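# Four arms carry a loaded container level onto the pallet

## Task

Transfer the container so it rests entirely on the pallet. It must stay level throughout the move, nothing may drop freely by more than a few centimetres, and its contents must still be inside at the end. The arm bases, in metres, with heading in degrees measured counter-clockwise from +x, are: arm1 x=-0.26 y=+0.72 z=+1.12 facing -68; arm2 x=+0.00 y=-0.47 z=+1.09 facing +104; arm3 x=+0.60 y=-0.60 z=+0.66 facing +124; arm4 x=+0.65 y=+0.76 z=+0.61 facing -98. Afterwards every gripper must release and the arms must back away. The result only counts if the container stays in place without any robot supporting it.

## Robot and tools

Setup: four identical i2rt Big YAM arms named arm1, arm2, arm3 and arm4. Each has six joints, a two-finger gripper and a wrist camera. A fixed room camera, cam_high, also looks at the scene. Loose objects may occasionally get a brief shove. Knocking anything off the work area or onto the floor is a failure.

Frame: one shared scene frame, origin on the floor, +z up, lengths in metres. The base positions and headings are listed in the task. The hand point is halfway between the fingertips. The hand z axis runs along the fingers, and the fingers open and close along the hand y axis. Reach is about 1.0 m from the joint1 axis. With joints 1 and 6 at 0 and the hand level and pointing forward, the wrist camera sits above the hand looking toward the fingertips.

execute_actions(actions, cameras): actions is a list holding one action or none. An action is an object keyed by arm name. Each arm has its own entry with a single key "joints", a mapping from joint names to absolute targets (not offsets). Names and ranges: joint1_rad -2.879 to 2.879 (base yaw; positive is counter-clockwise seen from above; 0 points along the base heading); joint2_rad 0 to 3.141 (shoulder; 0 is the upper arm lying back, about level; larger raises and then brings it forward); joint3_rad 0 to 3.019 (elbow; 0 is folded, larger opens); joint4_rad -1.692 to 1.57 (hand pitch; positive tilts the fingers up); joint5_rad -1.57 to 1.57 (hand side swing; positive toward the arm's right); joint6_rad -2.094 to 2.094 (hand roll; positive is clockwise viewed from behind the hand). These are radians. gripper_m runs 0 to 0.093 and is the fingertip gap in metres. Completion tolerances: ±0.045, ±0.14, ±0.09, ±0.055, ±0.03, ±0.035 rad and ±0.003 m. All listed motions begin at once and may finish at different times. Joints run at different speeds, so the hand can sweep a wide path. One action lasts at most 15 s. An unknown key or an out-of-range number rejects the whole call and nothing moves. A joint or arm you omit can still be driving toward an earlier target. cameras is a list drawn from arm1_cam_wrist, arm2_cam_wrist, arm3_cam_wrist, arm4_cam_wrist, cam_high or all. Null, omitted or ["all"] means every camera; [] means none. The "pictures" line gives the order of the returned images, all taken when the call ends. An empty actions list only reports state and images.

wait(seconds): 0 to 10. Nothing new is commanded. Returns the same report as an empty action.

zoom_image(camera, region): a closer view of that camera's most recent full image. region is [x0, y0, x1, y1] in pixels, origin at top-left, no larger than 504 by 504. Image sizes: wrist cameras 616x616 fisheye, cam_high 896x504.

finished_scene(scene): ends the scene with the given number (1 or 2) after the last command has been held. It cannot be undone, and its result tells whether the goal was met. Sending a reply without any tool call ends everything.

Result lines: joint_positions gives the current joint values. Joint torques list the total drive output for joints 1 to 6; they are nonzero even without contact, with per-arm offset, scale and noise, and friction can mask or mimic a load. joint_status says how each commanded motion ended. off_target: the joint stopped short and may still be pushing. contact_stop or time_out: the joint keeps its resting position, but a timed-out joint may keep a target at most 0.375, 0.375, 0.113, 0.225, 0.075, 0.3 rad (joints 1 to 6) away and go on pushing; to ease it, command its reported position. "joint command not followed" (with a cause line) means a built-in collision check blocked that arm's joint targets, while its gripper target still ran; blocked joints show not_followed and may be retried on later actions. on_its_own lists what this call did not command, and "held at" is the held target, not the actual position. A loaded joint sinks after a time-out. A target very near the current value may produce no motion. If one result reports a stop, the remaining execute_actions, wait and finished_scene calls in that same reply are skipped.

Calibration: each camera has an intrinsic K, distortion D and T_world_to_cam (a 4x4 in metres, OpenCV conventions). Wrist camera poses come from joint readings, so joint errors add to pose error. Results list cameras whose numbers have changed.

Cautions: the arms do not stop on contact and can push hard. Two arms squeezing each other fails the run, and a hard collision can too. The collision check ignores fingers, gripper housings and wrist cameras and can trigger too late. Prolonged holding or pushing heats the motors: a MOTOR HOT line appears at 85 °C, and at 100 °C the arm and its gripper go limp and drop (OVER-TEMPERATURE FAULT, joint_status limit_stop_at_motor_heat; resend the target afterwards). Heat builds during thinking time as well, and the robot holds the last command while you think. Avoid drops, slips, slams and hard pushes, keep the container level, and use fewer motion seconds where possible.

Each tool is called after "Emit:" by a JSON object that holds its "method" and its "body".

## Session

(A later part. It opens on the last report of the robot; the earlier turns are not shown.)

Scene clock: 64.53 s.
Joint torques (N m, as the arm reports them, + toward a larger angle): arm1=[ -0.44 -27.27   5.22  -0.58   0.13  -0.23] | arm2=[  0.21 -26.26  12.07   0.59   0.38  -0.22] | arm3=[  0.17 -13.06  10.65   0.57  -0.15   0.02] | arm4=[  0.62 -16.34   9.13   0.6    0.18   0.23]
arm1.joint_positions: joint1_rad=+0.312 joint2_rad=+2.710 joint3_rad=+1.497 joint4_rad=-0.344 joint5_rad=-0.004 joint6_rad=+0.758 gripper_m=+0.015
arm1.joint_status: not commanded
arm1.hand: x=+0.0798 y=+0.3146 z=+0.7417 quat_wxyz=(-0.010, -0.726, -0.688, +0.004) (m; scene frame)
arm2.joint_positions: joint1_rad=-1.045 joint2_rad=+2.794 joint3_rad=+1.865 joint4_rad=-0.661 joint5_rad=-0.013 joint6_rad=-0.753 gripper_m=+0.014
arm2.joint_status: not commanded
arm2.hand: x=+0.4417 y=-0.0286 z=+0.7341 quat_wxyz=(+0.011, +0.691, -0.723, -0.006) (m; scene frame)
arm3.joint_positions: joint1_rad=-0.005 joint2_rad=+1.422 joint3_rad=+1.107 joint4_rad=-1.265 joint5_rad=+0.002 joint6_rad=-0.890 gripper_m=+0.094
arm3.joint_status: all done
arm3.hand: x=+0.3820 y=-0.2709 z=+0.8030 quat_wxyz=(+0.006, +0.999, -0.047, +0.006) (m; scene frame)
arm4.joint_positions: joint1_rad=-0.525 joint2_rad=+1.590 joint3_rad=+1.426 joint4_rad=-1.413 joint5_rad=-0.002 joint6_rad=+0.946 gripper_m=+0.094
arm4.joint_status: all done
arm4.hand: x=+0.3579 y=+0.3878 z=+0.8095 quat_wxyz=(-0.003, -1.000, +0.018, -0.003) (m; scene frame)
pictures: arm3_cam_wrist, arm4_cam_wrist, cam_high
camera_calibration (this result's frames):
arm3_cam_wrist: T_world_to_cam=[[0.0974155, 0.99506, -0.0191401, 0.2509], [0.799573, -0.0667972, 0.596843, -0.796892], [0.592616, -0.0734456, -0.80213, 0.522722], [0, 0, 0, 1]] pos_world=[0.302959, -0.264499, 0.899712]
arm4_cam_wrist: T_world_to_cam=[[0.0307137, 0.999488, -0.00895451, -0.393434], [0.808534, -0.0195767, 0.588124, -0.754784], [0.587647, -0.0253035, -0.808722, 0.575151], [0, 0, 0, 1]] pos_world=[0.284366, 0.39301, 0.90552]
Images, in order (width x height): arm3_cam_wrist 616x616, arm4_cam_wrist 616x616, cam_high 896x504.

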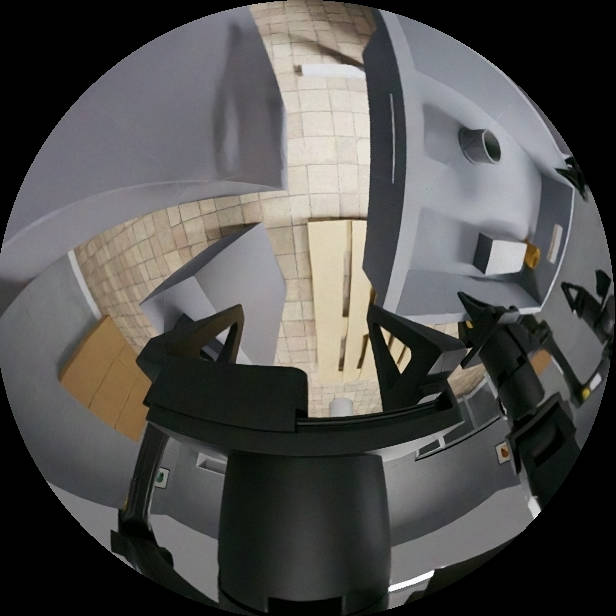

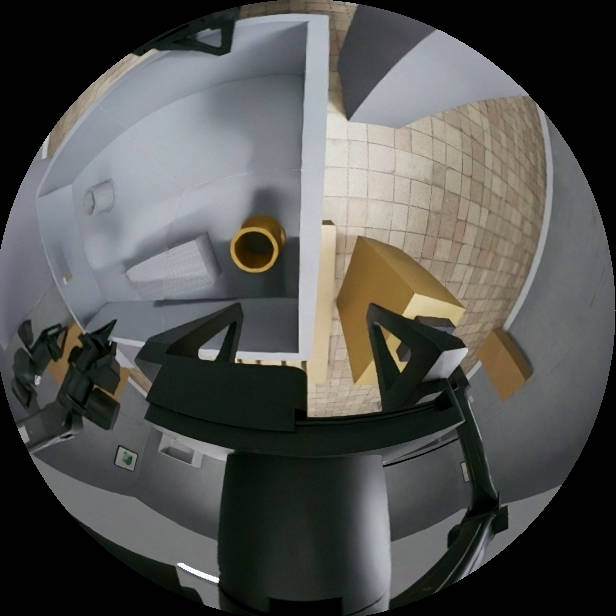

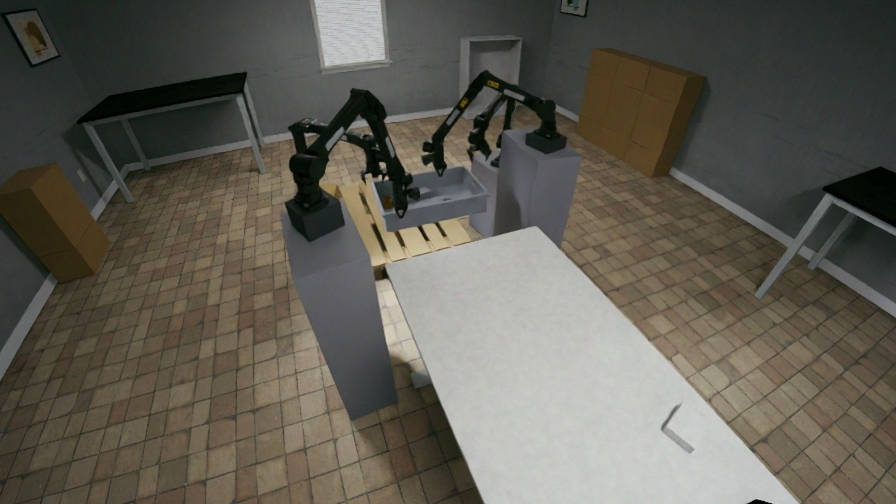

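Emit:
{"method": "execute_actions", "body": {"actions": [{"arm3":{"joints":{"joint1_rad":0.075,"joint2_rad":1.73,"joint3_rad":1.52,"joint4_rad":-1.315,"joint6_rad":-0.84}},"arm4":{"joints":{"gripper_m":0.055,"joint2_rad":1.595,"joint3_rad":1.405,"joint4_rad":-1.355}}}], "cameras": []}}

Emit:
{"method": "execute_actions", "body": {"actions": [{"arm3":{"joints":{"joint1_rad":0.2,"joint2_rad":1.95,"joint3_rad":1.84,"joint4_rad":-1.42,"joint6_rad":-0.72}},"arm4":{"joints":{"joint2_rad":1.635,"joint3_rad":1.3,"joint4_rad":-1.215}}}], "cameras": ["arm3_cam_wrist","arm4_cam_wrist","cam_high"]}}

Scene clock: 88.57 s.
Joint torques (N m, as the arm reports them, + toward a larger angle): arm1=[ -0.3  -27.3    5.15  -0.57   0.14  -0.23] | arm2=[  0.74 -26.61  12.01   0.7    0.39  -0.23] | arm3=[ -0.41 -19.01  11.38   0.13  -0.14   0.29] | arm4=[  0.76 -15.22   6.73   0.78   0.15   0.22]
arm1.joint_positions: joint1_rad=+0.312 joint2_rad=+2.710 joint3_rad=+1.497 joint4_rad=-0.344 joint5_rad=-0.004 joint6_rad=+0.758 gripper_m=+0.015
arm1.joint_status: not commanded
arm1.hand: x=+0.0798 y=+0.3146 z=+0.7417 quat_wxyz=(-0.010, -0.726, -0.688, +0.004) (m; scene frame)
arm2.joint_positions: joint1_rad=-1.045 joint2_rad=+2.794 joint3_rad=+1.865 joint4_rad=-0.661 joint5_rad=-0.013 joint6_rad=-0.753 gripper_m=+0.014
arm2.joint_status: not commanded
arm2.hand: x=+0.4417 y=-0.0286 z=+0.7341 quat_wxyz=(+0.011, +0.691, -0.723, -0.006) (m; scene frame)
arm3.joint_positions: joint1_rad=+0.078 joint2_rad=+1.733 joint3_rad=+1.467 joint4_rad=-1.307 joint5_rad=+0.002 joint6_rad=-0.851 gripper_m=+0.094
arm3.joint_status: all done
arm3.hand: x=+0.2781 y=-0.1927 z=+0.7984 quat_wxyz=(+0.003, +1.000, -0.024, +0.004) (m; scene frame)
arm4.joint_positions: joint1_rad=-0.525 joint2_rad=+1.590 joint3_rad=+1.413 joint4_rad=-1.371 joint5_rad=-0.002 joint6_rad=+0.946 gripper_m=+0.055
arm4.joint_status: all done
arm4.hand: x=+0.3541 y=+0.3828 z=+0.8047 quat_wxyz=(-0.014, -1.000, +0.018, +0.006) (m; scene frame)
pictures: none
No camera images: the call's "cameras" was empty. Leave "cameras" out to get every camera's image.

Scene clock: 89.70 s.
Joint torques (N m, as the arm reports them, + toward a larger angle): arm1=[ -0.44 -27.25   5.18  -0.55   0.14  -0.22] | arm2=[  0.64 -25.83  12.07   0.67   0.4   -0.2 ] | arm3=[ -0.39 -23.11  11.5   -0.04  -0.11   0.29] | arm4=[  0.58 -16.29   6.87   0.67   0.17   0.23]
arm1.joint_positions: joint1_rad=+0.312 joint2_rad=+2.710 joint3_rad=+1.497 joint4_rad=-0.344 joint5_rad=-0.004 joint6_rad=+0.758 gripper_m=+0.015
arm1.joint_status: not commanded
arm1.hand: x=+0.0798 y=+0.3146 z=+0.7417 quat_wxyz=(-0.010, -0.726, -0.688, +0.004) (m; scene frame)
arm2.joint_positions: joint1_rad=-1.045 joint2_rad=+2.794 joint3_rad=+1.865 joint4_rad=-0.661 joint5_rad=-0.013 joint6_rad=-0.753 gripper_m=+0.014
arm2.joint_status: not commanded
arm2.hand: x=+0.4417 y=-0.0286 z=+0.7341 quat_wxyz=(+0.011, +0.691, -0.723, -0.006) (m; scene frame)
arm3.joint_positions: joint1_rad=+0.205 joint2_rad=+1.953 joint3_rad=+1.788 joint4_rad=-1.407 joint5_rad=+0.001 joint6_rad=-0.731 gripper_m=+0.094
arm3.joint_status: all done
arm3.hand: x=+0.1688 y=-0.1776 z=+0.7986 quat_wxyz=(+0.003, +1.000, -0.021, +0.003) (m; scene frame)
arm4.joint_positions: joint1_rad=-0.525 joint2_rad=+1.638 joint3_rad=+1.301 joint4_rad=-1.230 joint5_rad=-0.002 joint6_rad=+0.946 gripper_m=+0.055
arm4.joint_status: all done
arm4.hand: x=+0.3554 y=+0.3839 z=+0.7412 quat_wxyz=(-0.007, -1.000, +0.018, +0.000) (m; scene frame)
pictures: arm3_cam_wrist, arm4_cam_wrist, cam_high
camera_calibration (this result's frames):
arm3_cam_wrist: T_world_to_cam=[[0.045965, 0.998866, -0.0123826, 0.182658], [0.805618, -0.0297373, 0.591689, -0.607904], [0.59065, -0.0371727, -0.806071, 0.662308], [0, 0, 0, 1]] pos_world=[0.0901503, -0.175909, 0.895819]
arm4_cam_wrist: T_world_to_cam=[[0.0306893, 0.999395, -0.0163499, -0.384559], [0.811827, -0.0153803, 0.583696, -0.712139], [0.583091, -0.0311865, -0.811808, 0.527544], [0, 0, 0, 1]] pos_world=[0.282329, 0.389826, 0.837649]
Images, in order (width x height): arm3_cam_wrist 616x616, arm4_cam_wrist 616x616, cam_high 896x504.

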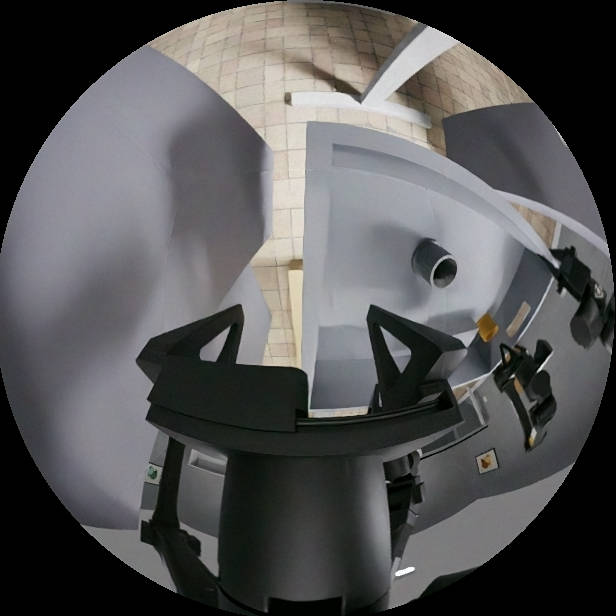

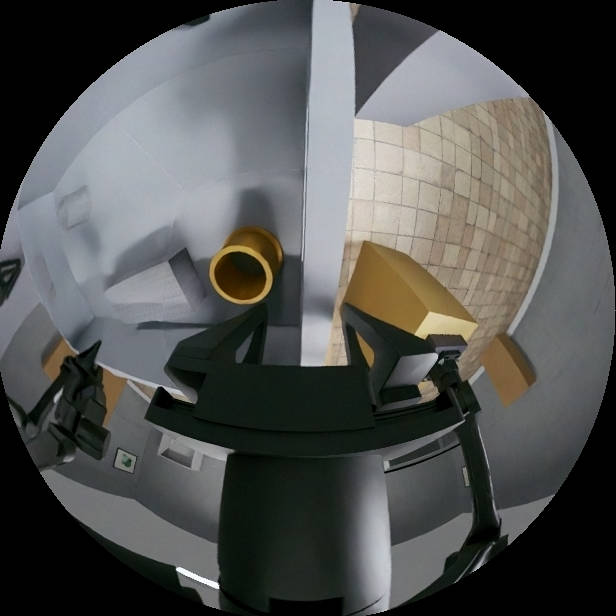

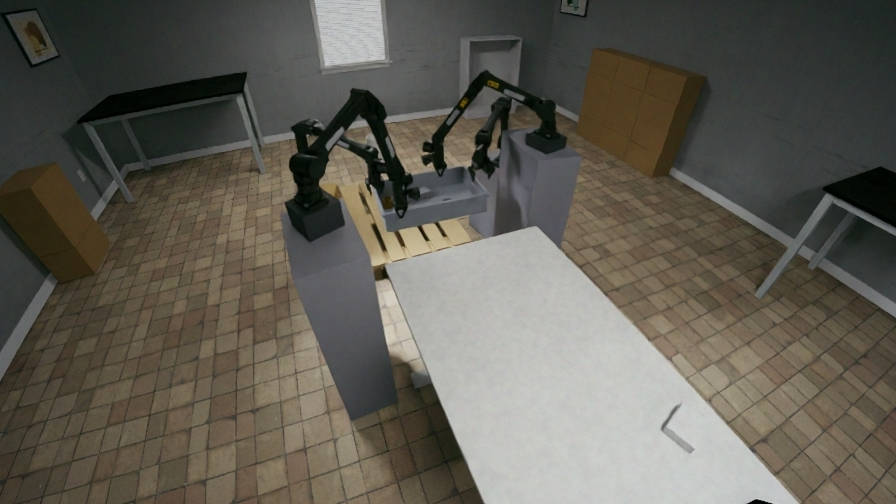

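Emit:
{"method": "execute_actions", "body": {"actions": [{"arm3":{"joints":{"joint1_rad":0.19,"joint2_rad":2.006,"joint3_rad":1.675,"joint4_rad":-1.23}},"arm4":{"joints":{"gripper_m":0,"joint1_rad":-0.545}}}], "cameras": []}}

Emit:
{"method": "execute_actions", "body": {"actions": [{"arm3":{"joints":{"gripper_m":0}}}], "cameras": []}}

Emit:
{"method": "execute_actions", "body": {"actions": [{"arm1":{"joints":{"joint2_rad":2.705,"joint3_rad":1.5}},"arm2":{"joints":{"joint2_rad":2.795,"joint3_rad":1.89}},"arm3":{"joints":{"joint2_rad":1.93,"joint3_rad":1.74}},"arm4":{"joints":{"joint2_rad":1.56,"joint3_rad":1.37}}}], "cameras": []}}

Scene clock: 95.40 s.
Joint torques (N m, as the arm reports them, + toward a larger angle): arm1=[ -0.16 -27.22   5.16  -0.59   0.04  -0.16] | arm2=[  1.67 -26.35  12.11   0.74   0.46  -0.15] | arm3=[ -0.64 -23.23   7.39   0.95  -0.11   0.29] | arm4=[  0.7  -15.88   7.08   0.66   0.26   0.18]
arm1.joint_positions: joint1_rad=+0.307 joint2_rad=+2.709 joint3_rad=+1.497 joint4_rad=-0.344 joint5_rad=-0.002 joint6_rad=+0.751 gripper_m=+0.015
arm1.joint_status: not commanded
arm1.hand: x=+0.0777 y=+0.3127 z=+0.7419 quat_wxyz=(-0.010, -0.725, -0.689, +0.005) (m; scene frame)
arm2.joint_positions: joint1_rad=-1.045 joint2_rad=+2.795 joint3_rad=+1.865 joint4_rad=-0.663 joint5_rad=-0.014 joint6_rad=-0.755 gripper_m=+0.014
arm2.joint_status: not commanded
arm2.hand: x=+0.4409 y=-0.0293 z=+0.7337 quat_wxyz=(+0.013, +0.692, -0.722, -0.006) (m; scene frame)
arm3.joint_positions: joint1_rad=+0.197 joint2_rad=+2.004 joint3_rad=+1.677 joint4_rad=-1.244 joint5_rad=+0.001 joint6_rad=-0.731 gripper_m=+0.094
arm3.joint_status: all done
arm3.hand: x=+0.1717 y=-0.1734 z=+0.7274 quat_wxyz=(+0.003, +1.000, -0.025, +0.003) (m; scene frame)
arm4.joint_positions: joint1_rad=-0.541 joint2_rad=+1.637 joint3_rad=+1.298 joint4_rad=-1.230 joint5_rad=-0.006 joint6_rad=+0.951 gripper_m=+0.015
arm4.joint_status: gripper_m off_target (ended at +0.015, target +0.000); the others done
arm4.hand: x=+0.3507 y=+0.3891 z=+0.7406 quat_wxyz=(-0.007, -1.000, +0.028, -0.002) (m; scene frame)
pictures: none
No camera images: the call's "cameras" was empty. Leave "cameras" out to get every camera's image.

Scene clock: 96.13 s.
Joint torques (N m, as the arm reports them, + toward a larger angle): arm1=[ -0.09 -27.49   5.14  -0.5    0.07  -0.14] | arm2=[ -0.28 -25.2   11.93   0.81   0.5   -0.23] | arm3=[ -0.77 -22.8    7.5    0.9   -0.21   0.17] | arm4=[  0.78 -15.94   7.18   0.74   0.26   0.17]
arm1.joint_positions: joint1_rad=+0.307 joint2_rad=+2.709 joint3_rad=+1.497 joint4_rad=-0.345 joint5_rad=-0.003 joint6_rad=+0.751 gripper_m=+0.015
arm1.joint_status: not commanded
arm1.hand: x=+0.0776 y=+0.3130 z=+0.7419 quat_wxyz=(-0.009, -0.725, -0.689, +0.005) (m; scene frame)
arm2.joint_positions: joint1_rad=-1.045 joint2_rad=+2.795 joint3_rad=+1.865 joint4_rad=-0.664 joint5_rad=-0.015 joint6_rad=-0.755 gripper_m=+0.014
arm2.joint_status: not commanded
arm2.hand: x=+0.4403 y=-0.0289 z=+0.7337 quat_wxyz=(+0.013, +0.692, -0.721, -0.006) (m; scene frame)
arm3.joint_positions: joint1_rad=+0.198 joint2_rad=+2.004 joint3_rad=+1.676 joint4_rad=-1.242 joint5_rad=+0.004 joint6_rad=-0.720 gripper_m=+0.014
arm3.joint_status: gripper_m off_target (ended at +0.014, target +0.000)
arm3.hand: x=+0.1712 y=-0.1736 z=+0.7274 quat_wxyz=(+0.001, +1.000, -0.030, +0.004) (m; scene frame)
arm4.joint_positions: joint1_rad=-0.541 joint2_rad=+1.637 joint3_rad=+1.298 joint4_rad=-1.230 joint5_rad=-0.006 joint6_rad=+0.951 gripper_m=+0.015
arm4.joint_status: not commanded
arm4.hand: x=+0.3505 y=+0.3892 z=+0.7406 quat_wxyz=(-0.007, -1.000, +0.028, -0.002) (m; scene frame)
pictures: none
No camera images: the call's "cameras" was empty. Leave "cameras" out to get every camera's image.

Scene clock: 96.77 s.
Joint torques (N m, as the arm reports them, + toward a larger angle): arm1=[ -0.14 -21.12   3.93  -0.51   0.07  -0.16] | arm2=[  1.59 -20.57   8.14   1.02   0.5   -0.18] | arm3=[ -0.76 -29.15  12.04   0.86  -0.23   0.16] | arm4=[  0.68 -21.54  12.45   0.6    0.28   0.19]
arm1.joint_positions: joint1_rad=+0.307 joint2_rad=+2.710 joint3_rad=+1.496 joint4_rad=-0.346 joint5_rad=-0.003 joint6_rad=+0.751 gripper_m=+0.015
arm1.joint_status: all done
arm1.hand: x=+0.0766 y=+0.3141 z=+0.7412 quat_wxyz=(-0.007, -0.725, -0.689, +0.005) (m; scene frame)
arm2.joint_positions: joint1_rad=-1.045 joint2_rad=+2.797 joint3_rad=+1.865 joint4_rad=-0.667 joint5_rad=-0.015 joint6_rad=-0.755 gripper_m=+0.014
arm2.joint_status: all done
arm2.hand: x=+0.4390 y=-0.0302 z=+0.7323 quat_wxyz=(+0.016, +0.692, -0.721, -0.006) (m; scene frame)
arm3.joint_positions: joint1_rad=+0.198 joint2_rad=+1.998 joint3_rad=+1.676 joint4_rad=-1.241 joint5_rad=+0.004 joint6_rad=-0.720 gripper_m=+0.014
arm3.joint_status: all done
arm3.hand: x=+0.1708 y=-0.1731 z=+0.7310 quat_wxyz=(-0.001, +1.000, -0.030, +0.001) (m; scene frame)
arm4.joint_positions: joint1_rad=-0.541 joint2_rad=+1.633 joint3_rad=+1.298 joint4_rad=-1.227 joint5_rad=-0.006 joint6_rad=+0.950 gripper_m=+0.015
arm4.joint_status: all done
arm4.hand: x=+0.3501 y=+0.3887 z=+0.7425 quat_wxyz=(-0.010, -1.000, +0.028, +0.001) (m; scene frame)
pictures: none
No camera images: the call's "cameras" was empty. Leave "cameras" out to get every camera's image.

Emit:
{"method": "execute_actions", "body": {"actions": [{"arm1":{"joints":{"gripper_m":0.09}},"arm2":{"joints":{"gripper_m":0.07}}}], "cameras": []}}

Emit:
{"method": "execute_actions", "body": {"actions": [{"arm1":{"joints":{"joint2_rad":2.55,"joint4_rad":-0.6}},"arm2":{"joints":{"joint2_rad":2.66,"joint4_rad":-0.88}}}], "cameras": []}}

Emit:
{"method": "execute_actions", "body": {"actions": [{"arm1":{"joints":{"joint1_rad":-0.5,"joint2_rad":1.2,"joint4_rad":-1.4}},"arm2":{"joints":{"joint2_rad":1.2,"joint4_rad":-1.4}},"arm3":{"joints":{"joint1_rad":0.121,"joint2_rad":1.9,"joint3_rad":1.465,"joint4_rad":-1.02,"joint6_rad":-0.802}},"arm4":{"joints":{"joint1_rad":-0.41,"joint2_rad":1.56,"joint3_rad":1.135,"joint4_rad":-1.02,"joint6_rad":1.085}}}], "cameras": []}}

Emit:
{"method": "execute_actions", "body": {"actions": [{"arm3":{"joints":{"joint1_rad":0.017,"joint2_rad":1.928,"joint3_rad":1.265,"joint4_rad":-0.805,"joint6_rad":-0.906}},"arm4":{"joints":{"joint1_rad":-0.26,"joint2_rad":1.614,"joint3_rad":0.962,"joint4_rad":-0.81,"joint6_rad":1.233}}}], "cameras": []}}

Emit:
{"method": "execute_actions", "body": {"actions": [{"arm3":{"joints":{"joint1_rad":-0.103,"joint2_rad":2.011,"joint3_rad":1.127,"joint4_rad":-0.595,"joint6_rad":-1.026}},"arm4":{"joints":{"joint1_rad":-0.088,"joint2_rad":1.737,"joint3_rad":0.853,"joint4_rad":-0.59,"joint6_rad":1.401}}}], "cameras": []}}

Emit:
{"method": "execute_actions", "body": {"actions": [{"arm3":{"joints":{"joint1_rad":-0.241,"joint2_rad":2.146,"joint3_rad":1.054,"joint4_rad":-0.4,"joint6_rad":-1.164}},"arm4":{"joints":{"joint1_rad":0.094,"joint2_rad":1.917,"joint3_rad":0.812,"joint4_rad":-0.38,"joint6_rad":1.583}}}], "cameras": []}}

Emit:
{"method": "execute_actions", "body": {"actions": [{"arm3":{"joints":{"joint1_rad":-0.394,"joint2_rad":2.317,"joint3_rad":1.055,"joint4_rad":-0.235,"joint6_rad":-1.317}},"arm4":{"joints":{"joint1_rad":0.28,"joint2_rad":2.127,"joint3_rad":0.865,"joint4_rad":-0.22,"joint6_rad":1.769}}}], "cameras": []}}

Emit:
{"method": "execute_actions", "body": {"actions": [{"arm3":{"joints":{"joint1_rad":-0.557,"joint2_rad":2.503,"joint3_rad":1.13,"joint4_rad":-0.125,"joint6_rad":-1.48}},"arm4":{"joints":{"joint1_rad":0.456,"joint2_rad":2.338,"joint3_rad":0.985,"joint4_rad":-0.13,"joint6_rad":1.945}}}], "cameras": []}}

Emit:
{"method": "execute_actions", "body": {"actions": [{"arm3":{"joints":{"joint1_rad":-0.628,"joint2_rad":2.657,"joint3_rad":1.245,"joint4_rad":-0.08,"joint6_rad":-1.551}},"arm4":{"joints":{"joint1_rad":0.526,"joint2_rad":2.498,"joint3_rad":1.098,"joint4_rad":-0.085,"joint6_rad":2.02}}}], "cameras": ["arm3_cam_wrist","arm4_cam_wrist","cam_high"]}}

Scene clock: 115.67 s.
Joint torques (N m, as the arm reports them, + toward a larger angle): arm1=[  0.07 -21.16   3.94  -0.27   0.07  -0.1 ] | arm2=[  0.23 -20.81   7.65   0.63   0.    -0.05] | arm3=[ -1.03 -29.15  12.07   0.56  -0.13   0.14] | arm4=[  0.81 -21.38  12.42   0.52   0.14   0.16]
arm1.joint_positions: joint1_rad=+0.307 joint2_rad=+2.710 joint3_rad=+1.496 joint4_rad=-0.351 joint5_rad=-0.003 joint6_rad=+0.745 gripper_m=+0.090
arm1.joint_status: all done
arm1.hand: x=+0.0759 y=+0.3151 z=+0.7411 quat_wxyz=(-0.005, -0.723, -0.691, +0.005) (m; scene frame)
arm2.joint_positions: joint1_rad=-1.045 joint2_rad=+2.795 joint3_rad=+1.865 joint4_rad=-0.659 joint5_rad=-0.003 joint6_rad=-0.771 gripper_m=+0.070
arm2.joint_status: all done
arm2.hand: x=+0.4424 y=-0.0297 z=+0.7334 quat_wxyz=(+0.011, +0.698, -0.716, +0.000) (m; scene frame)
arm3.joint_positions: joint1_rad=+0.198 joint2_rad=+1.998 joint3_rad=+1.676 joint4_rad=-1.233 joint5_rad=+0.002 joint6_rad=-0.720 gripper_m=+0.014
arm3.joint_status: not commanded
arm3.hand: x=+0.1691 y=-0.1720 z=+0.7310 quat_wxyz=(-0.003, +1.000, -0.030, -0.003) (m; scene frame)
arm4.joint_positions: joint1_rad=-0.542 joint2_rad=+1.633 joint3_rad=+1.298 joint4_rad=-1.225 joint5_rad=-0.001 joint6_rad=+0.950 gripper_m=+0.015
arm4.joint_status: not commanded
arm4.hand: x=+0.3490 y=+0.3891 z=+0.7425 quat_wxyz=(-0.009, -1.000, +0.029, +0.003) (m; scene frame)
pictures: none
No camera images: the call's "cameras" was empty. Leave "cameras" out to get every camera's image.

Scene clock: 116.90 s.
Joint torques (N m, as the arm reports them, + toward a larger angle): arm1=[ -0.23 -21.25   5.51  -0.4    0.07  -0.1 ] | arm2=[  0.93 -19.17   8.41  -0.43  -0.03  -0.15] | arm3=[ -0.8  -29.15  12.05   0.6   -0.13   0.14] | arm4=[  0.85 -21.7   12.47   0.57   0.12   0.18]
arm1.joint_positions: joint1_rad=+0.307 joint2_rad=+2.549 joint3_rad=+1.493 joint4_rad=-0.587 joint5_rad=-0.003 joint6_rad=+0.745 gripper_m=+0.090
arm1.joint_status: all done
arm1.hand: x=+0.0861 y=+0.3044 z=+0.8260 quat_wxyz=(+0.034, -0.723, -0.690, +0.002) (m; scene frame)
arm2.joint_positions: joint1_rad=-1.045 joint2_rad=+2.639 joint3_rad=+1.872 joint4_rad=-0.871 joint5_rad=-0.003 joint6_rad=-0.772 gripper_m=+0.070
arm2.joint_status: all done
arm2.hand: x=+0.4569 y=-0.0153 z=+0.8334 quat_wxyz=(+0.035, +0.698, -0.716, +0.000) (m; scene frame)
arm3.joint_positions: joint1_rad=+0.198 joint2_rad=+1.998 joint3_rad=+1.676 joint4_rad=-1.233 joint5_rad=+0.002 joint6_rad=-0.720 gripper_m=+0.014
arm3.joint_status: not commanded
arm3.hand: x=+0.1691 y=-0.1720 z=+0.7310 quat_wxyz=(-0.003, +1.000, -0.030, -0.003) (m; scene frame)
arm4.joint_positions: joint1_rad=-0.542 joint2_rad=+1.633 joint3_rad=+1.298 joint4_rad=-1.225 joint5_rad=-0.001 joint6_rad=+0.950 gripper_m=+0.015
arm4.joint_status: not commanded
arm4.hand: x=+0.3490 y=+0.3891 z=+0.7425 quat_wxyz=(-0.009, -1.000, +0.029, +0.003) (m; scene frame)
pictures: none
No camera images: the call's "cameras" was empty. Leave "cameras" out to get every camera's image.

Scene clock: 118.93 s.
Joint torques (N m, as the arm reports them, + toward a larger angle): arm1=[-0.04 -8.22 11.22  0.63 -0.15 -0.11] | arm2=[ 0.33 -5.97  9.07  1.49  0.05  0.07] | arm3=[ -0.37 -26.65   9.74   0.34  -0.18  -0.11] | arm4=[  1.15 -19.66   9.87   0.42   0.27   0.  ]
arm1.joint_positions: joint1_rad=-0.502 joint2_rad=+1.196 joint3_rad=+1.489 joint4_rad=-1.387 joint5_rad=+0.003 joint6_rad=+0.742 gripper_m=+0.090
arm1.joint_status: all done
arm1.hand: x=-0.3076 y=+0.3062 z=+1.5199 quat_wxyz=(-0.214, -0.908, -0.342, +0.112) (m; scene frame)
arm2.joint_positions: joint1_rad=-1.045 joint2_rad=+1.199 joint3_rad=+1.891 joint4_rad=-1.391 joint5_rad=-0.003 joint6_rad=-0.772 gripper_m=+0.070
arm2.joint_status: all done
arm2.hand: x=+0.3036 y=-0.1626 z=+1.6846 quat_wxyz=(-0.421, +0.634, -0.649, -0.001) (m; scene frame)
arm3.joint_positions: joint1_rad=+0.123 joint2_rad=+1.957 joint3_rad=+1.425 joint4_rad=-1.016 joint5_rad=+0.003 joint6_rad=-0.781 gripper_m=+0.013
arm3.joint_status: all done
arm3.hand: x=+0.2321 y=-0.1749 z=+0.6671 quat_wxyz=(-0.007, +0.999, -0.037, -0.004) (m; scene frame)
arm4.joint_positions: joint1_rad=-0.412 joint2_rad=+1.623 joint3_rad=+1.088 joint4_rad=-1.027 joint5_rad=-0.006 joint6_rad=+1.095 gripper_m=+0.015
arm4.joint_status: all done
arm4.hand: x=+0.4192 y=+0.3836 z=+0.6742 quat_wxyz=(-0.009, -0.999, +0.036, +0.000) (m; scene frame)
pictures: none
No camera images: the call's "cameras" was empty. Leave "cameras" out to get every camera's image.

Scene clock: 120.07 s.
Joint torques (N m, as the arm reports them, + toward a larger angle): arm1=[-0.01 -7.92 11.23  0.59 -0.16 -0.11] | arm2=[ 1.28 -5.21  9.14  1.67 -0.03  0.04] | arm3=[ -0.46 -24.79   8.59   0.27  -0.16  -0.11] | arm4=[  1.16 -18.75   8.45   0.28   0.26  -0.03]
arm1.joint_positions: joint1_rad=-0.502 joint2_rad=+1.196 joint3_rad=+1.489 joint4_rad=-1.387 joint5_rad=+0.003 joint6_rad=+0.742 gripper_m=+0.090
arm1.joint_status: not commanded
arm1.hand: x=-0.3076 y=+0.3062 z=+1.5199 quat_wxyz=(-0.214, -0.908, -0.342, +0.112) (m; scene frame)
arm2.joint_positions: joint1_rad=-1.045 joint2_rad=+1.199 joint3_rad=+1.891 joint4_rad=-1.391 joint5_rad=-0.003 joint6_rad=-0.772 gripper_m=+0.070
arm2.joint_status: not commanded
arm2.hand: x=+0.3036 y=-0.1626 z=+1.6846 quat_wxyz=(-0.421, +0.634, -0.649, -0.001) (m; scene frame)
arm3.joint_positions: joint1_rad=+0.020 joint2_rad=+1.980 joint3_rad=+1.225 joint4_rad=-0.797 joint5_rad=+0.002 joint6_rad=-0.885 gripper_m=+0.014
arm3.joint_status: all done
arm3.hand: x=+0.3040 y=-0.1763 z=+0.5944 quat_wxyz=(-0.005, +0.999, -0.037, -0.002) (m; scene frame)
arm4.joint_positions: joint1_rad=-0.261 joint2_rad=+1.674 joint3_rad=+0.921 joint4_rad=-0.814 joint5_rad=-0.005 joint6_rad=+1.246 gripper_m=+0.015
arm4.joint_status: all done
arm4.hand: x=+0.4906 y=+0.3826 z=+0.6027 quat_wxyz=(-0.007, -0.999, +0.036, -0.002) (m; scene frame)
pictures: none
No camera images: the call's "cameras" was empty. Leave "cameras" out to get every camera's image.

Scene clock: 121.20 s.
Joint torques (N m, as the arm reports them, + toward a larger angle): arm1=[-0.05 -8.04 11.22  0.56 -0.16 -0.1 ] | arm2=[ 0.82 -4.73  9.12  1.42 -0.01  0.05] | arm3=[ -0.42 -24.09   6.88   0.21   0.06  -0.12] | arm4=[  1.06 -19.56   6.41   0.21   0.23  -0.1 ]
arm1.joint_positions: joint1_rad=-0.502 joint2_rad=+1.196 joint3_rad=+1.489 joint4_rad=-1.387 joint5_rad=+0.003 joint6_rad=+0.742 gripper_m=+0.090
arm1.joint_status: not commanded
arm1.hand: x=-0.3076 y=+0.3062 z=+1.5199 quat_wxyz=(-0.214, -0.908, -0.342, +0.112) (m; scene frame)
arm2.joint_positions: joint1_rad=-1.045 joint2_rad=+1.199 joint3_rad=+1.891 joint4_rad=-1.391 joint5_rad=-0.003 joint6_rad=-0.772 gripper_m=+0.070
arm2.joint_status: not commanded
arm2.hand: x=+0.3036 y=-0.1626 z=+1.6846 quat_wxyz=(-0.421, +0.634, -0.649, -0.001) (m; scene frame)
arm3.joint_positions: joint1_rad=-0.100 joint2_rad=+2.062 joint3_rad=+1.092 joint4_rad=-0.588 joint5_rad=-0.003 joint6_rad=-1.004 gripper_m=+0.014
arm3.joint_status: all done
arm3.hand: x=+0.3744 y=-0.1782 z=+0.5228 quat_wxyz=(-0.002, +0.999, -0.037, -0.002) (m; scene frame)
arm4.joint_positions: joint1_rad=-0.088 joint2_rad=+1.804 joint3_rad=+0.821 joint4_rad=-0.592 joint5_rad=-0.004 joint6_rad=+1.421 gripper_m=+0.015
arm4.joint_status: all done
arm4.hand: x=+0.5623 y=+0.3815 z=+0.5293 quat_wxyz=(-0.003, -0.999, +0.037, -0.003) (m; scene frame)
pictures: none
No camera images: the call's "cameras" was empty. Leave "cameras" out to get every camera's image.

Scene clock: 122.33 s.
Joint torques (N m, as the arm reports them, + toward a larger angle): arm1=[-0.06 -7.98 11.2   0.58 -0.16 -0.11] | arm2=[ 0.48 -5.27  8.99  1.36 -0.07  0.  ] | arm3=[ -0.34 -23.96   4.54   0.24   0.25  -0.12] | arm4=[  0.68 -20.46   4.37   0.13   0.21  -0.14]
arm1.joint_positions: joint1_rad=-0.502 joint2_rad=+1.196 joint3_rad=+1.489 joint4_rad=-1.387 joint5_rad=+0.003 joint6_rad=+0.742 gripper_m=+0.090
arm1.joint_status: not commanded
arm1.hand: x=-0.3076 y=+0.3062 z=+1.5199 quat_wxyz=(-0.214, -0.908, -0.342, +0.112) (m; scene frame)
arm2.joint_positions: joint1_rad=-1.045 joint2_rad=+1.199 joint3_rad=+1.891 joint4_rad=-1.391 joint5_rad=-0.003 joint6_rad=-0.772 gripper_m=+0.070
arm2.joint_status: not commanded
arm2.hand: x=+0.3036 y=-0.1626 z=+1.6846 quat_wxyz=(-0.421, +0.634, -0.649, -0.001) (m; scene frame)
arm3.joint_positions: joint1_rad=-0.240 joint2_rad=+2.199 joint3_rad=+1.032 joint4_rad=-0.393 joint5_rad=-0.007 joint6_rad=-1.143 gripper_m=+0.014
arm3.joint_status: all done
arm3.hand: x=+0.4448 y=-0.1772 z=+0.4516 quat_wxyz=(+0.000, +0.999, -0.038, -0.003) (m; scene frame)
arm4.joint_positions: joint1_rad=+0.098 joint2_rad=+1.986 joint3_rad=+0.788 joint4_rad=-0.379 joint5_rad=-0.004 joint6_rad=+1.608 gripper_m=+0.015
arm4.joint_status: all done
arm4.hand: x=+0.6340 y=+0.3838 z=+0.4575 quat_wxyz=(-0.001, -0.999, +0.038, -0.002) (m; scene frame)
pictures: none
No camera images: the call's "cameras" was empty. Leave "cameras" out to get every camera's image.

Scene clock: 123.50 s.
Joint torques (N m, as the arm reports them, + toward a larger angle): arm1=[-0.04 -7.98 11.23  0.59 -0.16 -0.11] | arm2=[ 1.21 -5.01  9.12  1.34  0.06 -0.02] | arm3=[ -0.23 -24.05   3.4    0.13   0.3   -0.06] | arm4=[  0.39 -21.12   3.68  -0.15   0.22  -0.13]
arm1.joint_positions: joint1_rad=-0.502 joint2_rad=+1.196 joint3_rad=+1.489 joint4_rad=-1.387 joint5_rad=+0.003 joint6_rad=+0.742 gripper_m=+0.090
arm1.joint_status: not commanded
arm1.hand: x=-0.3076 y=+0.3062 z=+1.5199 quat_wxyz=(-0.214, -0.908, -0.342, +0.112) (m; scene frame)
arm2.joint_positions: joint1_rad=-1.045 joint2_rad=+1.199 joint3_rad=+1.891 joint4_rad=-1.391 joint5_rad=-0.003 joint6_rad=-0.772 gripper_m=+0.070
arm2.joint_status: not commanded
arm2.hand: x=+0.3036 y=-0.1626 z=+1.6846 quat_wxyz=(-0.421, +0.634, -0.649, -0.001) (m; scene frame)
arm3.joint_positions: joint1_rad=-0.395 joint2_rad=+2.368 joint3_rad=+1.031 joint4_rad=-0.227 joint5_rad=-0.009 joint6_rad=-1.300 gripper_m=+0.014
arm3.joint_status: all done
arm3.hand: x=+0.5165 y=-0.1797 z=+0.3815 quat_wxyz=(+0.001, +0.999, -0.037, -0.002) (m; scene frame)
arm4.joint_positions: joint1_rad=+0.288 joint2_rad=+2.193 joint3_rad=+0.835 joint4_rad=-0.214 joint5_rad=-0.004 joint6_rad=+1.795 gripper_m=+0.015
arm4.joint_status: all done
arm4.hand: x=+0.7052 y=+0.3833 z=+0.3890 quat_wxyz=(-0.003, -0.999, +0.036, -0.002) (m; scene frame)
pictures: none
No camera images: the call's "cameras" was empty. Leave "cameras" out to get every camera's image.

Scene clock: 124.67 s.
Joint torques (N m, as the arm reports them, + toward a larger angle): arm1=[-0.15 -7.85 11.24  0.54 -0.16 -0.12] | arm2=[ 1.05 -5.3   9.2   1.16  0.    0.  ] | arm3=[  0.   -24.34   2.9   -0.01   0.47  -0.05] | arm4=[ -0.12 -22.99   2.01  -0.21   0.26  -0.21]
arm1.joint_positions: joint1_rad=-0.502 joint2_rad=+1.196 joint3_rad=+1.489 joint4_rad=-1.387 joint5_rad=+0.003 joint6_rad=+0.742 gripper_m=+0.090
arm1.joint_status: not commanded
arm1.hand: x=-0.3076 y=+0.3062 z=+1.5199 quat_wxyz=(-0.214, -0.908, -0.342, +0.112) (m; scene frame)
arm2.joint_positions: joint1_rad=-1.045 joint2_rad=+1.199 joint3_rad=+1.891 joint4_rad=-1.391 joint5_rad=-0.003 joint6_rad=-0.772 gripper_m=+0.070
arm2.joint_status: not commanded
arm2.hand: x=+0.3036 y=-0.1626 z=+1.6846 quat_wxyz=(-0.421, +0.634, -0.649, -0.001) (m; scene frame)
arm3.joint_positions: joint1_rad=-0.560 joint2_rad=+2.556 joint3_rad=+1.101 joint4_rad=-0.115 joint5_rad=-0.012 joint6_rad=-1.463 gripper_m=+0.014
arm3.joint_status: all done
arm3.hand: x=+0.5871 y=-0.1833 z=+0.3104 quat_wxyz=(+0.003, +0.999, -0.037, -0.003) (m; scene frame)
arm4.joint_positions: joint1_rad=+0.470 joint2_rad=+2.412 joint3_rad=+0.968 joint4_rad=-0.123 joint5_rad=-0.005 joint6_rad=+1.978 gripper_m=+0.015
arm4.joint_status: all done
arm4.hand: x=+0.7789 y=+0.3799 z=+0.3172 quat_wxyz=(-0.005, -0.999, +0.036, -0.003) (m; scene frame)
pictures: none
No camera images: the call's "cameras" was empty. Leave "cameras" out to get every camera's image.

Scene clock: 125.60 s.
Joint torques (N m, as the arm reports them, + toward a larger angle): arm1=[-0.01 -7.91 11.23  0.6  -0.15 -0.11] | arm2=[ 0.85 -4.6   9.23  1.42  0.05  0.03] | arm3=[ -0.13 -25.21   2.34   0.12   0.71  -0.06] | arm4=[ -0.42 -24.2    1.88  -0.13   0.18  -0.14]
arm1.joint_positions: joint1_rad=-0.502 joint2_rad=+1.196 joint3_rad=+1.489 joint4_rad=-1.387 joint5_rad=+0.003 joint6_rad=+0.742 gripper_m=+0.090
arm1.joint_status: not commanded
arm1.hand: x=-0.3076 y=+0.3062 z=+1.5199 quat_wxyz=(-0.214, -0.908, -0.342, +0.112) (m; scene frame)
arm2.joint_positions: joint1_rad=-1.045 joint2_rad=+1.199 joint3_rad=+1.891 joint4_rad=-1.391 joint5_rad=-0.003 joint6_rad=-0.772 gripper_m=+0.070
arm2.joint_status: not commanded
arm2.hand: x=+0.3036 y=-0.1626 z=+1.6846 quat_wxyz=(-0.421, +0.634, -0.649, -0.001) (m; scene frame)
arm3.joint_positions: joint1_rad=-0.631 joint2_rad=+2.714 joint3_rad=+1.218 joint4_rad=-0.072 joint5_rad=-0.018 joint6_rad=-1.535 gripper_m=+0.014
arm3.joint_status: all done
arm3.hand: x=+0.6163 y=-0.1785 z=+0.2519 quat_wxyz=(+0.001, +0.999, -0.037, -0.006) (m; scene frame)
arm4.joint_positions: joint1_rad=+0.542 joint2_rad=+2.576 joint3_rad=+1.077 joint4_rad=-0.082 joint5_rad=-0.002 joint6_rad=+2.047 gripper_m=+0.015
arm4.joint_status: all done
arm4.hand: x=+0.8070 y=+0.3859 z=+0.2587 quat_wxyz=(+0.001, -0.999, +0.035, +0.001) (m; scene frame)
pictures: arm3_cam_wrist, arm4_cam_wrist, cam_high
camera_calibration (this result's frames):
arm3_cam_wrist: T_world_to_cam=[[0.0785524, 0.996857, -0.0103168, 0.135272], [0.815336, -0.0582869, 0.576046, -0.65211], [0.573634, -0.0536614, -0.817352, -0.0322797], [0, 0, 0, 1]] pos_world=[0.53958, -0.174588, 0.350657]
arm4_cam_wrist: T_world_to_cam=[[0.064624, 0.997908, -0.00169904, -0.438941], [0.811593, -0.0515675, 0.581943, -0.782514], [0.580638, -0.0389864, -0.813228, -0.122066], [0, 0, 0, 1]] pos_world=[0.734325, 0.392912, 0.355365]
Images, in order (width x height): arm3_cam_wrist 616x616, arm4_cam_wrist 616x616, cam_high 896x504.

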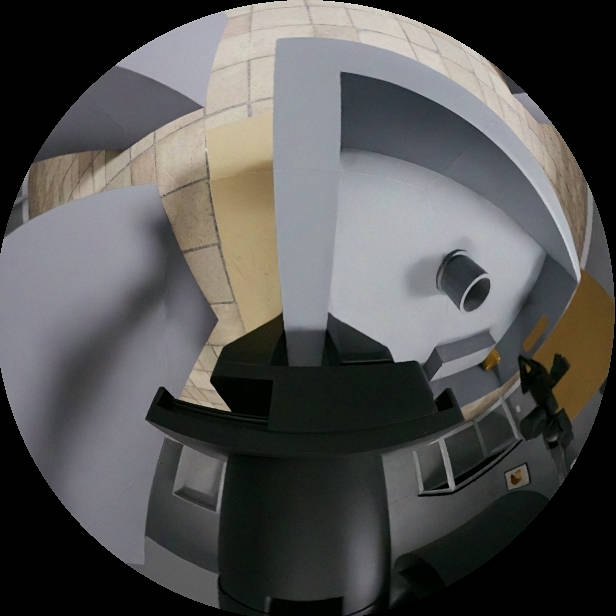

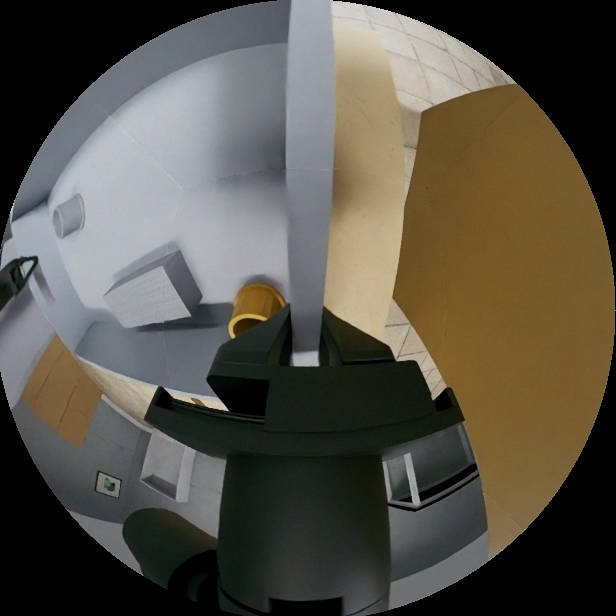

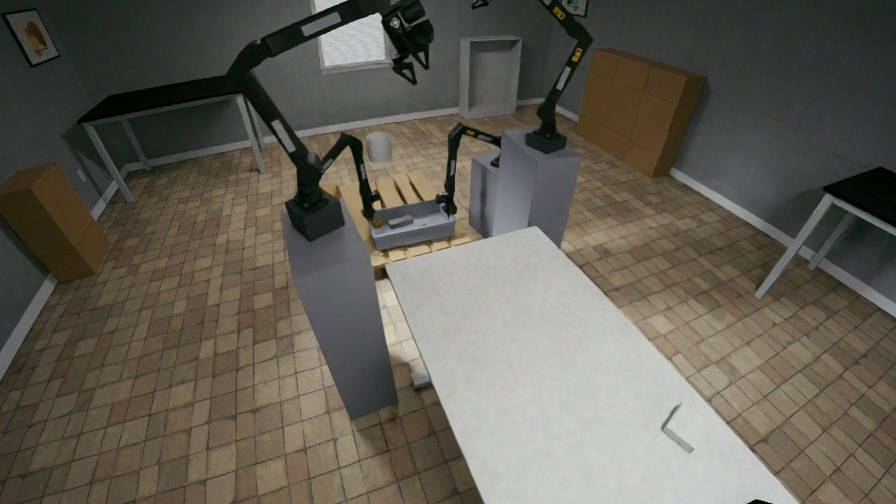

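Emit:
{"method": "execute_actions", "body": {"actions": [{"arm3":{"joints":{"joint2_rad":2.737,"joint3_rad":1.305,"joint4_rad":-0.063}},"arm4":{"joints":{"joint2_rad":2.58,"joint3_rad":1.15,"joint4_rad":-0.06}}}], "cameras": []}}

Emit:
{"method": "execute_actions", "body": {"actions": [{"arm3":{"joints":{"joint2_rad":2.785}},"arm4":{"joints":{"joint2_rad":2.65}}}], "cameras": []}}

Emit:
{"method": "execute_actions", "body": {"actions": [{"arm3":{"joints":{"gripper_m":0.07}},"arm4":{"joints":{"gripper_m":0.055}}}], "cameras": []}}

Emit:
{"method": "execute_actions", "body": {"actions": [{"arm3":{"joints":{"joint2_rad":2.55,"joint3_rad":1.1,"joint4_rad":-0.13}},"arm4":{"joints":{"joint2_rad":2.4,"joint3_rad":0.98,"joint4_rad":-0.16}}}], "cameras": []}}

Emit:
{"method": "execute_actions", "body": {"actions": [{"arm3":{"joints":{"joint2_rad":1.7,"joint3_rad":0.9,"joint4_rad":-0.8}},"arm4":{"joints":{"joint2_rad":1.6,"joint3_rad":0.8,"joint4_rad":-0.8}}}], "cameras": ["arm3_cam_wrist"]}}

Scene clock: 134.27 s.
Joint torques (N m, as the arm reports them, + toward a larger angle): arm1=[ 0.02 -7.91 11.21  0.57 -0.15 -0.11] | arm2=[ 0.14 -5.31  9.06  1.42 -0.01  0.03] | arm3=[ -0.5  -22.88   3.55   0.32  -0.57  -0.06] | arm4=[  0.18 -18.92   4.69   0.82   0.2    0.01]
arm1.joint_positions: joint1_rad=-0.502 joint2_rad=+1.196 joint3_rad=+1.489 joint4_rad=-1.387 joint5_rad=+0.003 joint6_rad=+0.742 gripper_m=+0.090
arm1.joint_status: not commanded
arm1.hand: x=-0.3076 y=+0.3062 z=+1.5199 quat_wxyz=(-0.214, -0.908, -0.342, +0.112) (m; scene frame)
arm2.joint_positions: joint1_rad=-1.045 joint2_rad=+1.199 joint3_rad=+1.891 joint4_rad=-1.391 joint5_rad=-0.003 joint6_rad=-0.772 gripper_m=+0.070
arm2.joint_status: not commanded
arm2.hand: x=+0.3036 y=-0.1626 z=+1.6846 quat_wxyz=(-0.421, +0.634, -0.649, -0.001) (m; scene frame)
arm3.joint_positions: joint1_rad=-0.627 joint2_rad=+2.774 joint3_rad=+1.260 joint4_rad=-0.062 joint5_rad=+0.011 joint6_rad=-1.535 gripper_m=+0.014
arm3.joint_status: all done
arm3.hand: x=+0.6193 y=-0.1829 z=+0.2289 quat_wxyz=(+0.006, +0.999, -0.035, +0.008) (m; scene frame)
arm4.joint_positions: joint1_rad=+0.534 joint2_rad=+2.593 joint3_rad=+1.092 joint4_rad=-0.081 joint5_rad=-0.003 joint6_rad=+2.030 gripper_m=+0.015
arm4.joint_status: all done
arm4.hand: x=+0.8046 y=+0.3834 z=+0.2525 quat_wxyz=(+0.001, -1.000, +0.030, +0.001) (m; scene frame)
pictures: none
No camera images: the call's "cameras" was empty. Leave "cameras" out to get every camera's image.

Scene clock: 134.90 s.
Joint torques (N m, as the arm reports them, + toward a larger angle): arm1=[ 0.03 -8.07 11.23  0.57 -0.15 -0.11] | arm2=[ 0.39 -5.41  9.14  1.47  0.02  0.  ] | arm3=[ -0.5  -21.65   2.15   0.08  -0.99  -0.02] | arm4=[  0.9  -14.09   4.07   0.74   0.13   0.14]
arm1.joint_positions: joint1_rad=-0.502 joint2_rad=+1.196 joint3_rad=+1.489 joint4_rad=-1.387 joint5_rad=+0.003 joint6_rad=+0.742 gripper_m=+0.090
arm1.joint_status: not commanded
arm1.hand: x=-0.3076 y=+0.3062 z=+1.5199 quat_wxyz=(-0.214, -0.908, -0.342, +0.112) (m; scene frame)
arm2.joint_positions: joint1_rad=-1.045 joint2_rad=+1.199 joint3_rad=+1.891 joint4_rad=-1.391 joint5_rad=-0.003 joint6_rad=-0.772 gripper_m=+0.070
arm2.joint_status: not commanded
arm2.hand: x=+0.3036 y=-0.1626 z=+1.6846 quat_wxyz=(-0.421, +0.634, -0.649, -0.001) (m; scene frame)
arm3.joint_positions: joint1_rad=-0.625 joint2_rad=+2.802 joint3_rad=+1.278 joint4_rad=-0.056 joint5_rad=+0.020 joint6_rad=-1.537 gripper_m=+0.014
arm3.joint_status: all done
arm3.hand: x=+0.6201 y=-0.1859 z=+0.2182 quat_wxyz=(+0.008, +0.999, -0.033, +0.013) (m; scene frame)
arm4.joint_positions: joint1_rad=+0.526 joint2_rad=+2.607 joint3_rad=+1.099 joint4_rad=-0.081 joint5_rad=-0.001 joint6_rad=+2.017 gripper_m=+0.015
arm4.joint_status: all done
arm4.hand: x=+0.8005 y=+0.3842 z=+0.2475 quat_wxyz=(+0.004, -1.000, +0.028, +0.003) (m; scene frame)
pictures: none
No camera images: the call's "cameras" was empty. Leave "cameras" out to get every camera's image.

Scene clock: 135.67 s.
Joint torques (N m, as the arm reports them, + toward a larger angle): arm1=[-0.1  -7.94 11.19  0.6  -0.15 -0.11] | arm2=[ 0.83 -4.77  9.14  1.36 -0.01  0.02] | arm3=[ -0.49 -20.59   1.08   0.19  -0.26   0.  ] | arm4=[  1.08 -16.86   0.72   0.48   0.14   0.12]
arm1.joint_positions: joint1_rad=-0.502 joint2_rad=+1.196 joint3_rad=+1.489 joint4_rad=-1.387 joint5_rad=+0.003 joint6_rad=+0.742 gripper_m=+0.090
arm1.joint_status: not commanded
arm1.hand: x=-0.3076 y=+0.3062 z=+1.5199 quat_wxyz=(-0.214, -0.908, -0.342, +0.112) (m; scene frame)
arm2.joint_positions: joint1_rad=-1.045 joint2_rad=+1.199 joint3_rad=+1.891 joint4_rad=-1.391 joint5_rad=-0.003 joint6_rad=-0.772 gripper_m=+0.070
arm2.joint_status: not commanded
arm2.hand: x=+0.3036 y=-0.1626 z=+1.6846 quat_wxyz=(-0.421, +0.634, -0.649, -0.001) (m; scene frame)
arm3.joint_positions: joint1_rad=-0.625 joint2_rad=+2.787 joint3_rad=+1.297 joint4_rad=-0.056 joint5_rad=+0.004 joint6_rad=-1.540 gripper_m=+0.070
arm3.joint_status: all done
arm3.hand: x=+0.6180 y=-0.1652 z=+0.2245 quat_wxyz=(-0.010, +0.999, -0.032, +0.005) (m; scene frame)
arm4.joint_positions: joint1_rad=+0.526 joint2_rad=+2.635 joint3_rad=+1.147 joint4_rad=-0.072 joint5_rad=-0.001 joint6_rad=+2.017 gripper_m=+0.055
arm4.joint_status: all done
arm4.hand: x=+0.8075 y=+0.3671 z=+0.2380 quat_wxyz=(-0.009, -1.000, +0.028, -0.003) (m; scene frame)
pictures: none
No camera images: the call's "cameras" was empty. Leave "cameras" out to get every camera's image.

Scene clock: 136.73 s.
Joint torques (N m, as the arm reports them, + toward a larger angle): arm1=[ 0.04 -7.88 11.25  0.6  -0.15 -0.11] | arm2=[ 0.48 -4.75  9.18  1.34  0.01  0.02] | arm3=[ -0.45 -18.43   0.65   0.15  -0.25   0.02] | arm4=[  0.84 -15.86   0.82  -0.22  -0.01   0.13]
arm1.joint_positions: joint1_rad=-0.502 joint2_rad=+1.196 joint3_rad=+1.489 joint4_rad=-1.387 joint5_rad=+0.003 joint6_rad=+0.742 gripper_m=+0.090
arm1.joint_status: not commanded
arm1.hand: x=-0.3076 y=+0.3062 z=+1.5199 quat_wxyz=(-0.214, -0.908, -0.342, +0.112) (m; scene frame)
arm2.joint_positions: joint1_rad=-1.045 joint2_rad=+1.199 joint3_rad=+1.891 joint4_rad=-1.391 joint5_rad=-0.003 joint6_rad=-0.772 gripper_m=+0.070
arm2.joint_status: not commanded
arm2.hand: x=+0.3036 y=-0.1626 z=+1.6846 quat_wxyz=(-0.421, +0.634, -0.649, -0.001) (m; scene frame)
arm3.joint_positions: joint1_rad=-0.625 joint2_rad=+2.532 joint3_rad=+1.105 joint4_rad=-0.122 joint5_rad=+0.004 joint6_rad=-1.540 gripper_m=+0.070
arm3.joint_status: all done
arm3.hand: x=+0.6173 y=-0.1706 z=+0.3207 quat_wxyz=(-0.008, +0.999, -0.031, +0.005) (m; scene frame)
arm4.joint_positions: joint1_rad=+0.526 joint2_rad=+2.384 joint3_rad=+0.983 joint4_rad=-0.149 joint5_rad=+0.003 joint6_rad=+2.017 gripper_m=+0.055
arm4.joint_status: all done
arm4.hand: x=+0.8039 y=+0.3739 z=+0.3286 quat_wxyz=(-0.014, -0.999, +0.028, -0.003) (m; scene frame)
pictures: none
No camera images: the call's "cameras" was empty. Leave "cameras" out to get every camera's image.

Scene clock: 138.17 s.
Joint torques (N m, as the arm reports them, + toward a larger angle): arm1=[-0.02 -7.84 11.26  0.58 -0.16 -0.1 ] | arm2=[ 1.2  -5.39  9.33  1.33  0.01  0.03] | arm3=[ -0.41 -14.22   6.07  -0.09  -0.24   0.03] | arm4=[  1.08 -12.11   5.52  -0.49  -0.02   0.12]
arm1.joint_positions: joint1_rad=-0.502 joint2_rad=+1.196 joint3_rad=+1.489 joint4_rad=-1.387 joint5_rad=+0.003 joint6_rad=+0.742 gripper_m=+0.090
arm1.joint_status: not commanded
arm1.hand: x=-0.3076 y=+0.3062 z=+1.5199 quat_wxyz=(-0.214, -0.908, -0.342, +0.112) (m; scene frame)
arm2.joint_positions: joint1_rad=-1.045 joint2_rad=+1.199 joint3_rad=+1.891 joint4_rad=-1.391 joint5_rad=-0.003 joint6_rad=-0.772 gripper_m=+0.070
arm2.joint_status: not commanded
arm2.hand: x=+0.3036 y=-0.1626 z=+1.6846 quat_wxyz=(-0.421, +0.634, -0.649, -0.001) (m; scene frame)
arm3.joint_positions: joint1_rad=-0.625 joint2_rad=+1.692 joint3_rad=+0.893 joint4_rad=-0.787 joint5_rad=+0.003 joint6_rad=-1.541 gripper_m=+0.070
arm3.joint_status: all done
arm3.hand: x=+0.6145 y=-0.2027 z=+0.6315 quat_wxyz=(+0.011, +0.999, -0.031, +0.004) (m; scene frame)
arm4.joint_positions: joint1_rad=+0.526 joint2_rad=+1.597 joint3_rad=+0.794 joint4_rad=-0.786 joint5_rad=+0.003 joint6_rad=+2.017 gripper_m=+0.055
arm4.joint_status: all done
arm4.hand: x=+0.7838 y=+0.4253 z=+0.5957 quat_wxyz=(+0.004, -1.000, +0.028, +0.005) (m; scene frame)
pictures: arm3_cam_wrist
camera_calibration (this result's frames):
arm3_cam_wrist: T_world_to_cam=[[0.0666263, 0.997368, -0.0286037, 0.182448], [0.803896, -0.0366769, 0.593638, -0.8704], [0.591026, -0.0625463, -0.804224, 0.256951], [0, 0, 0, 1]] pos_world=[0.535691, -0.19782, 0.728567]
Images, in order (width x height): arm3_cam_wrist 616x616.

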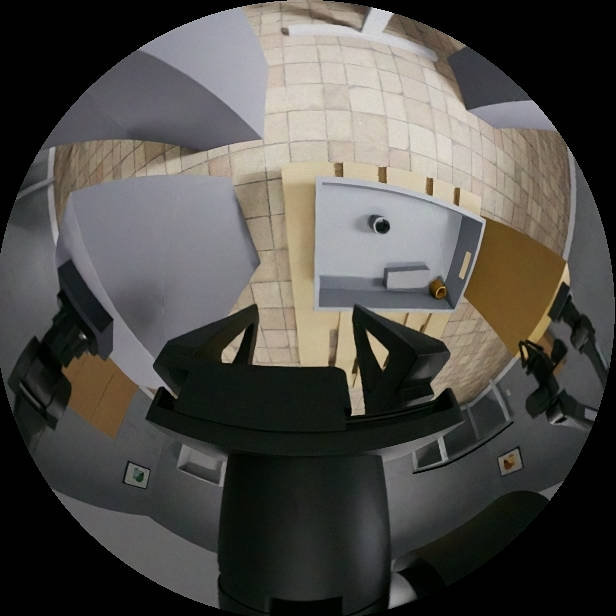

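Emit:
{"method": "finished_scene", "body": {"scene": 2}}

The scene is finished: the task was done.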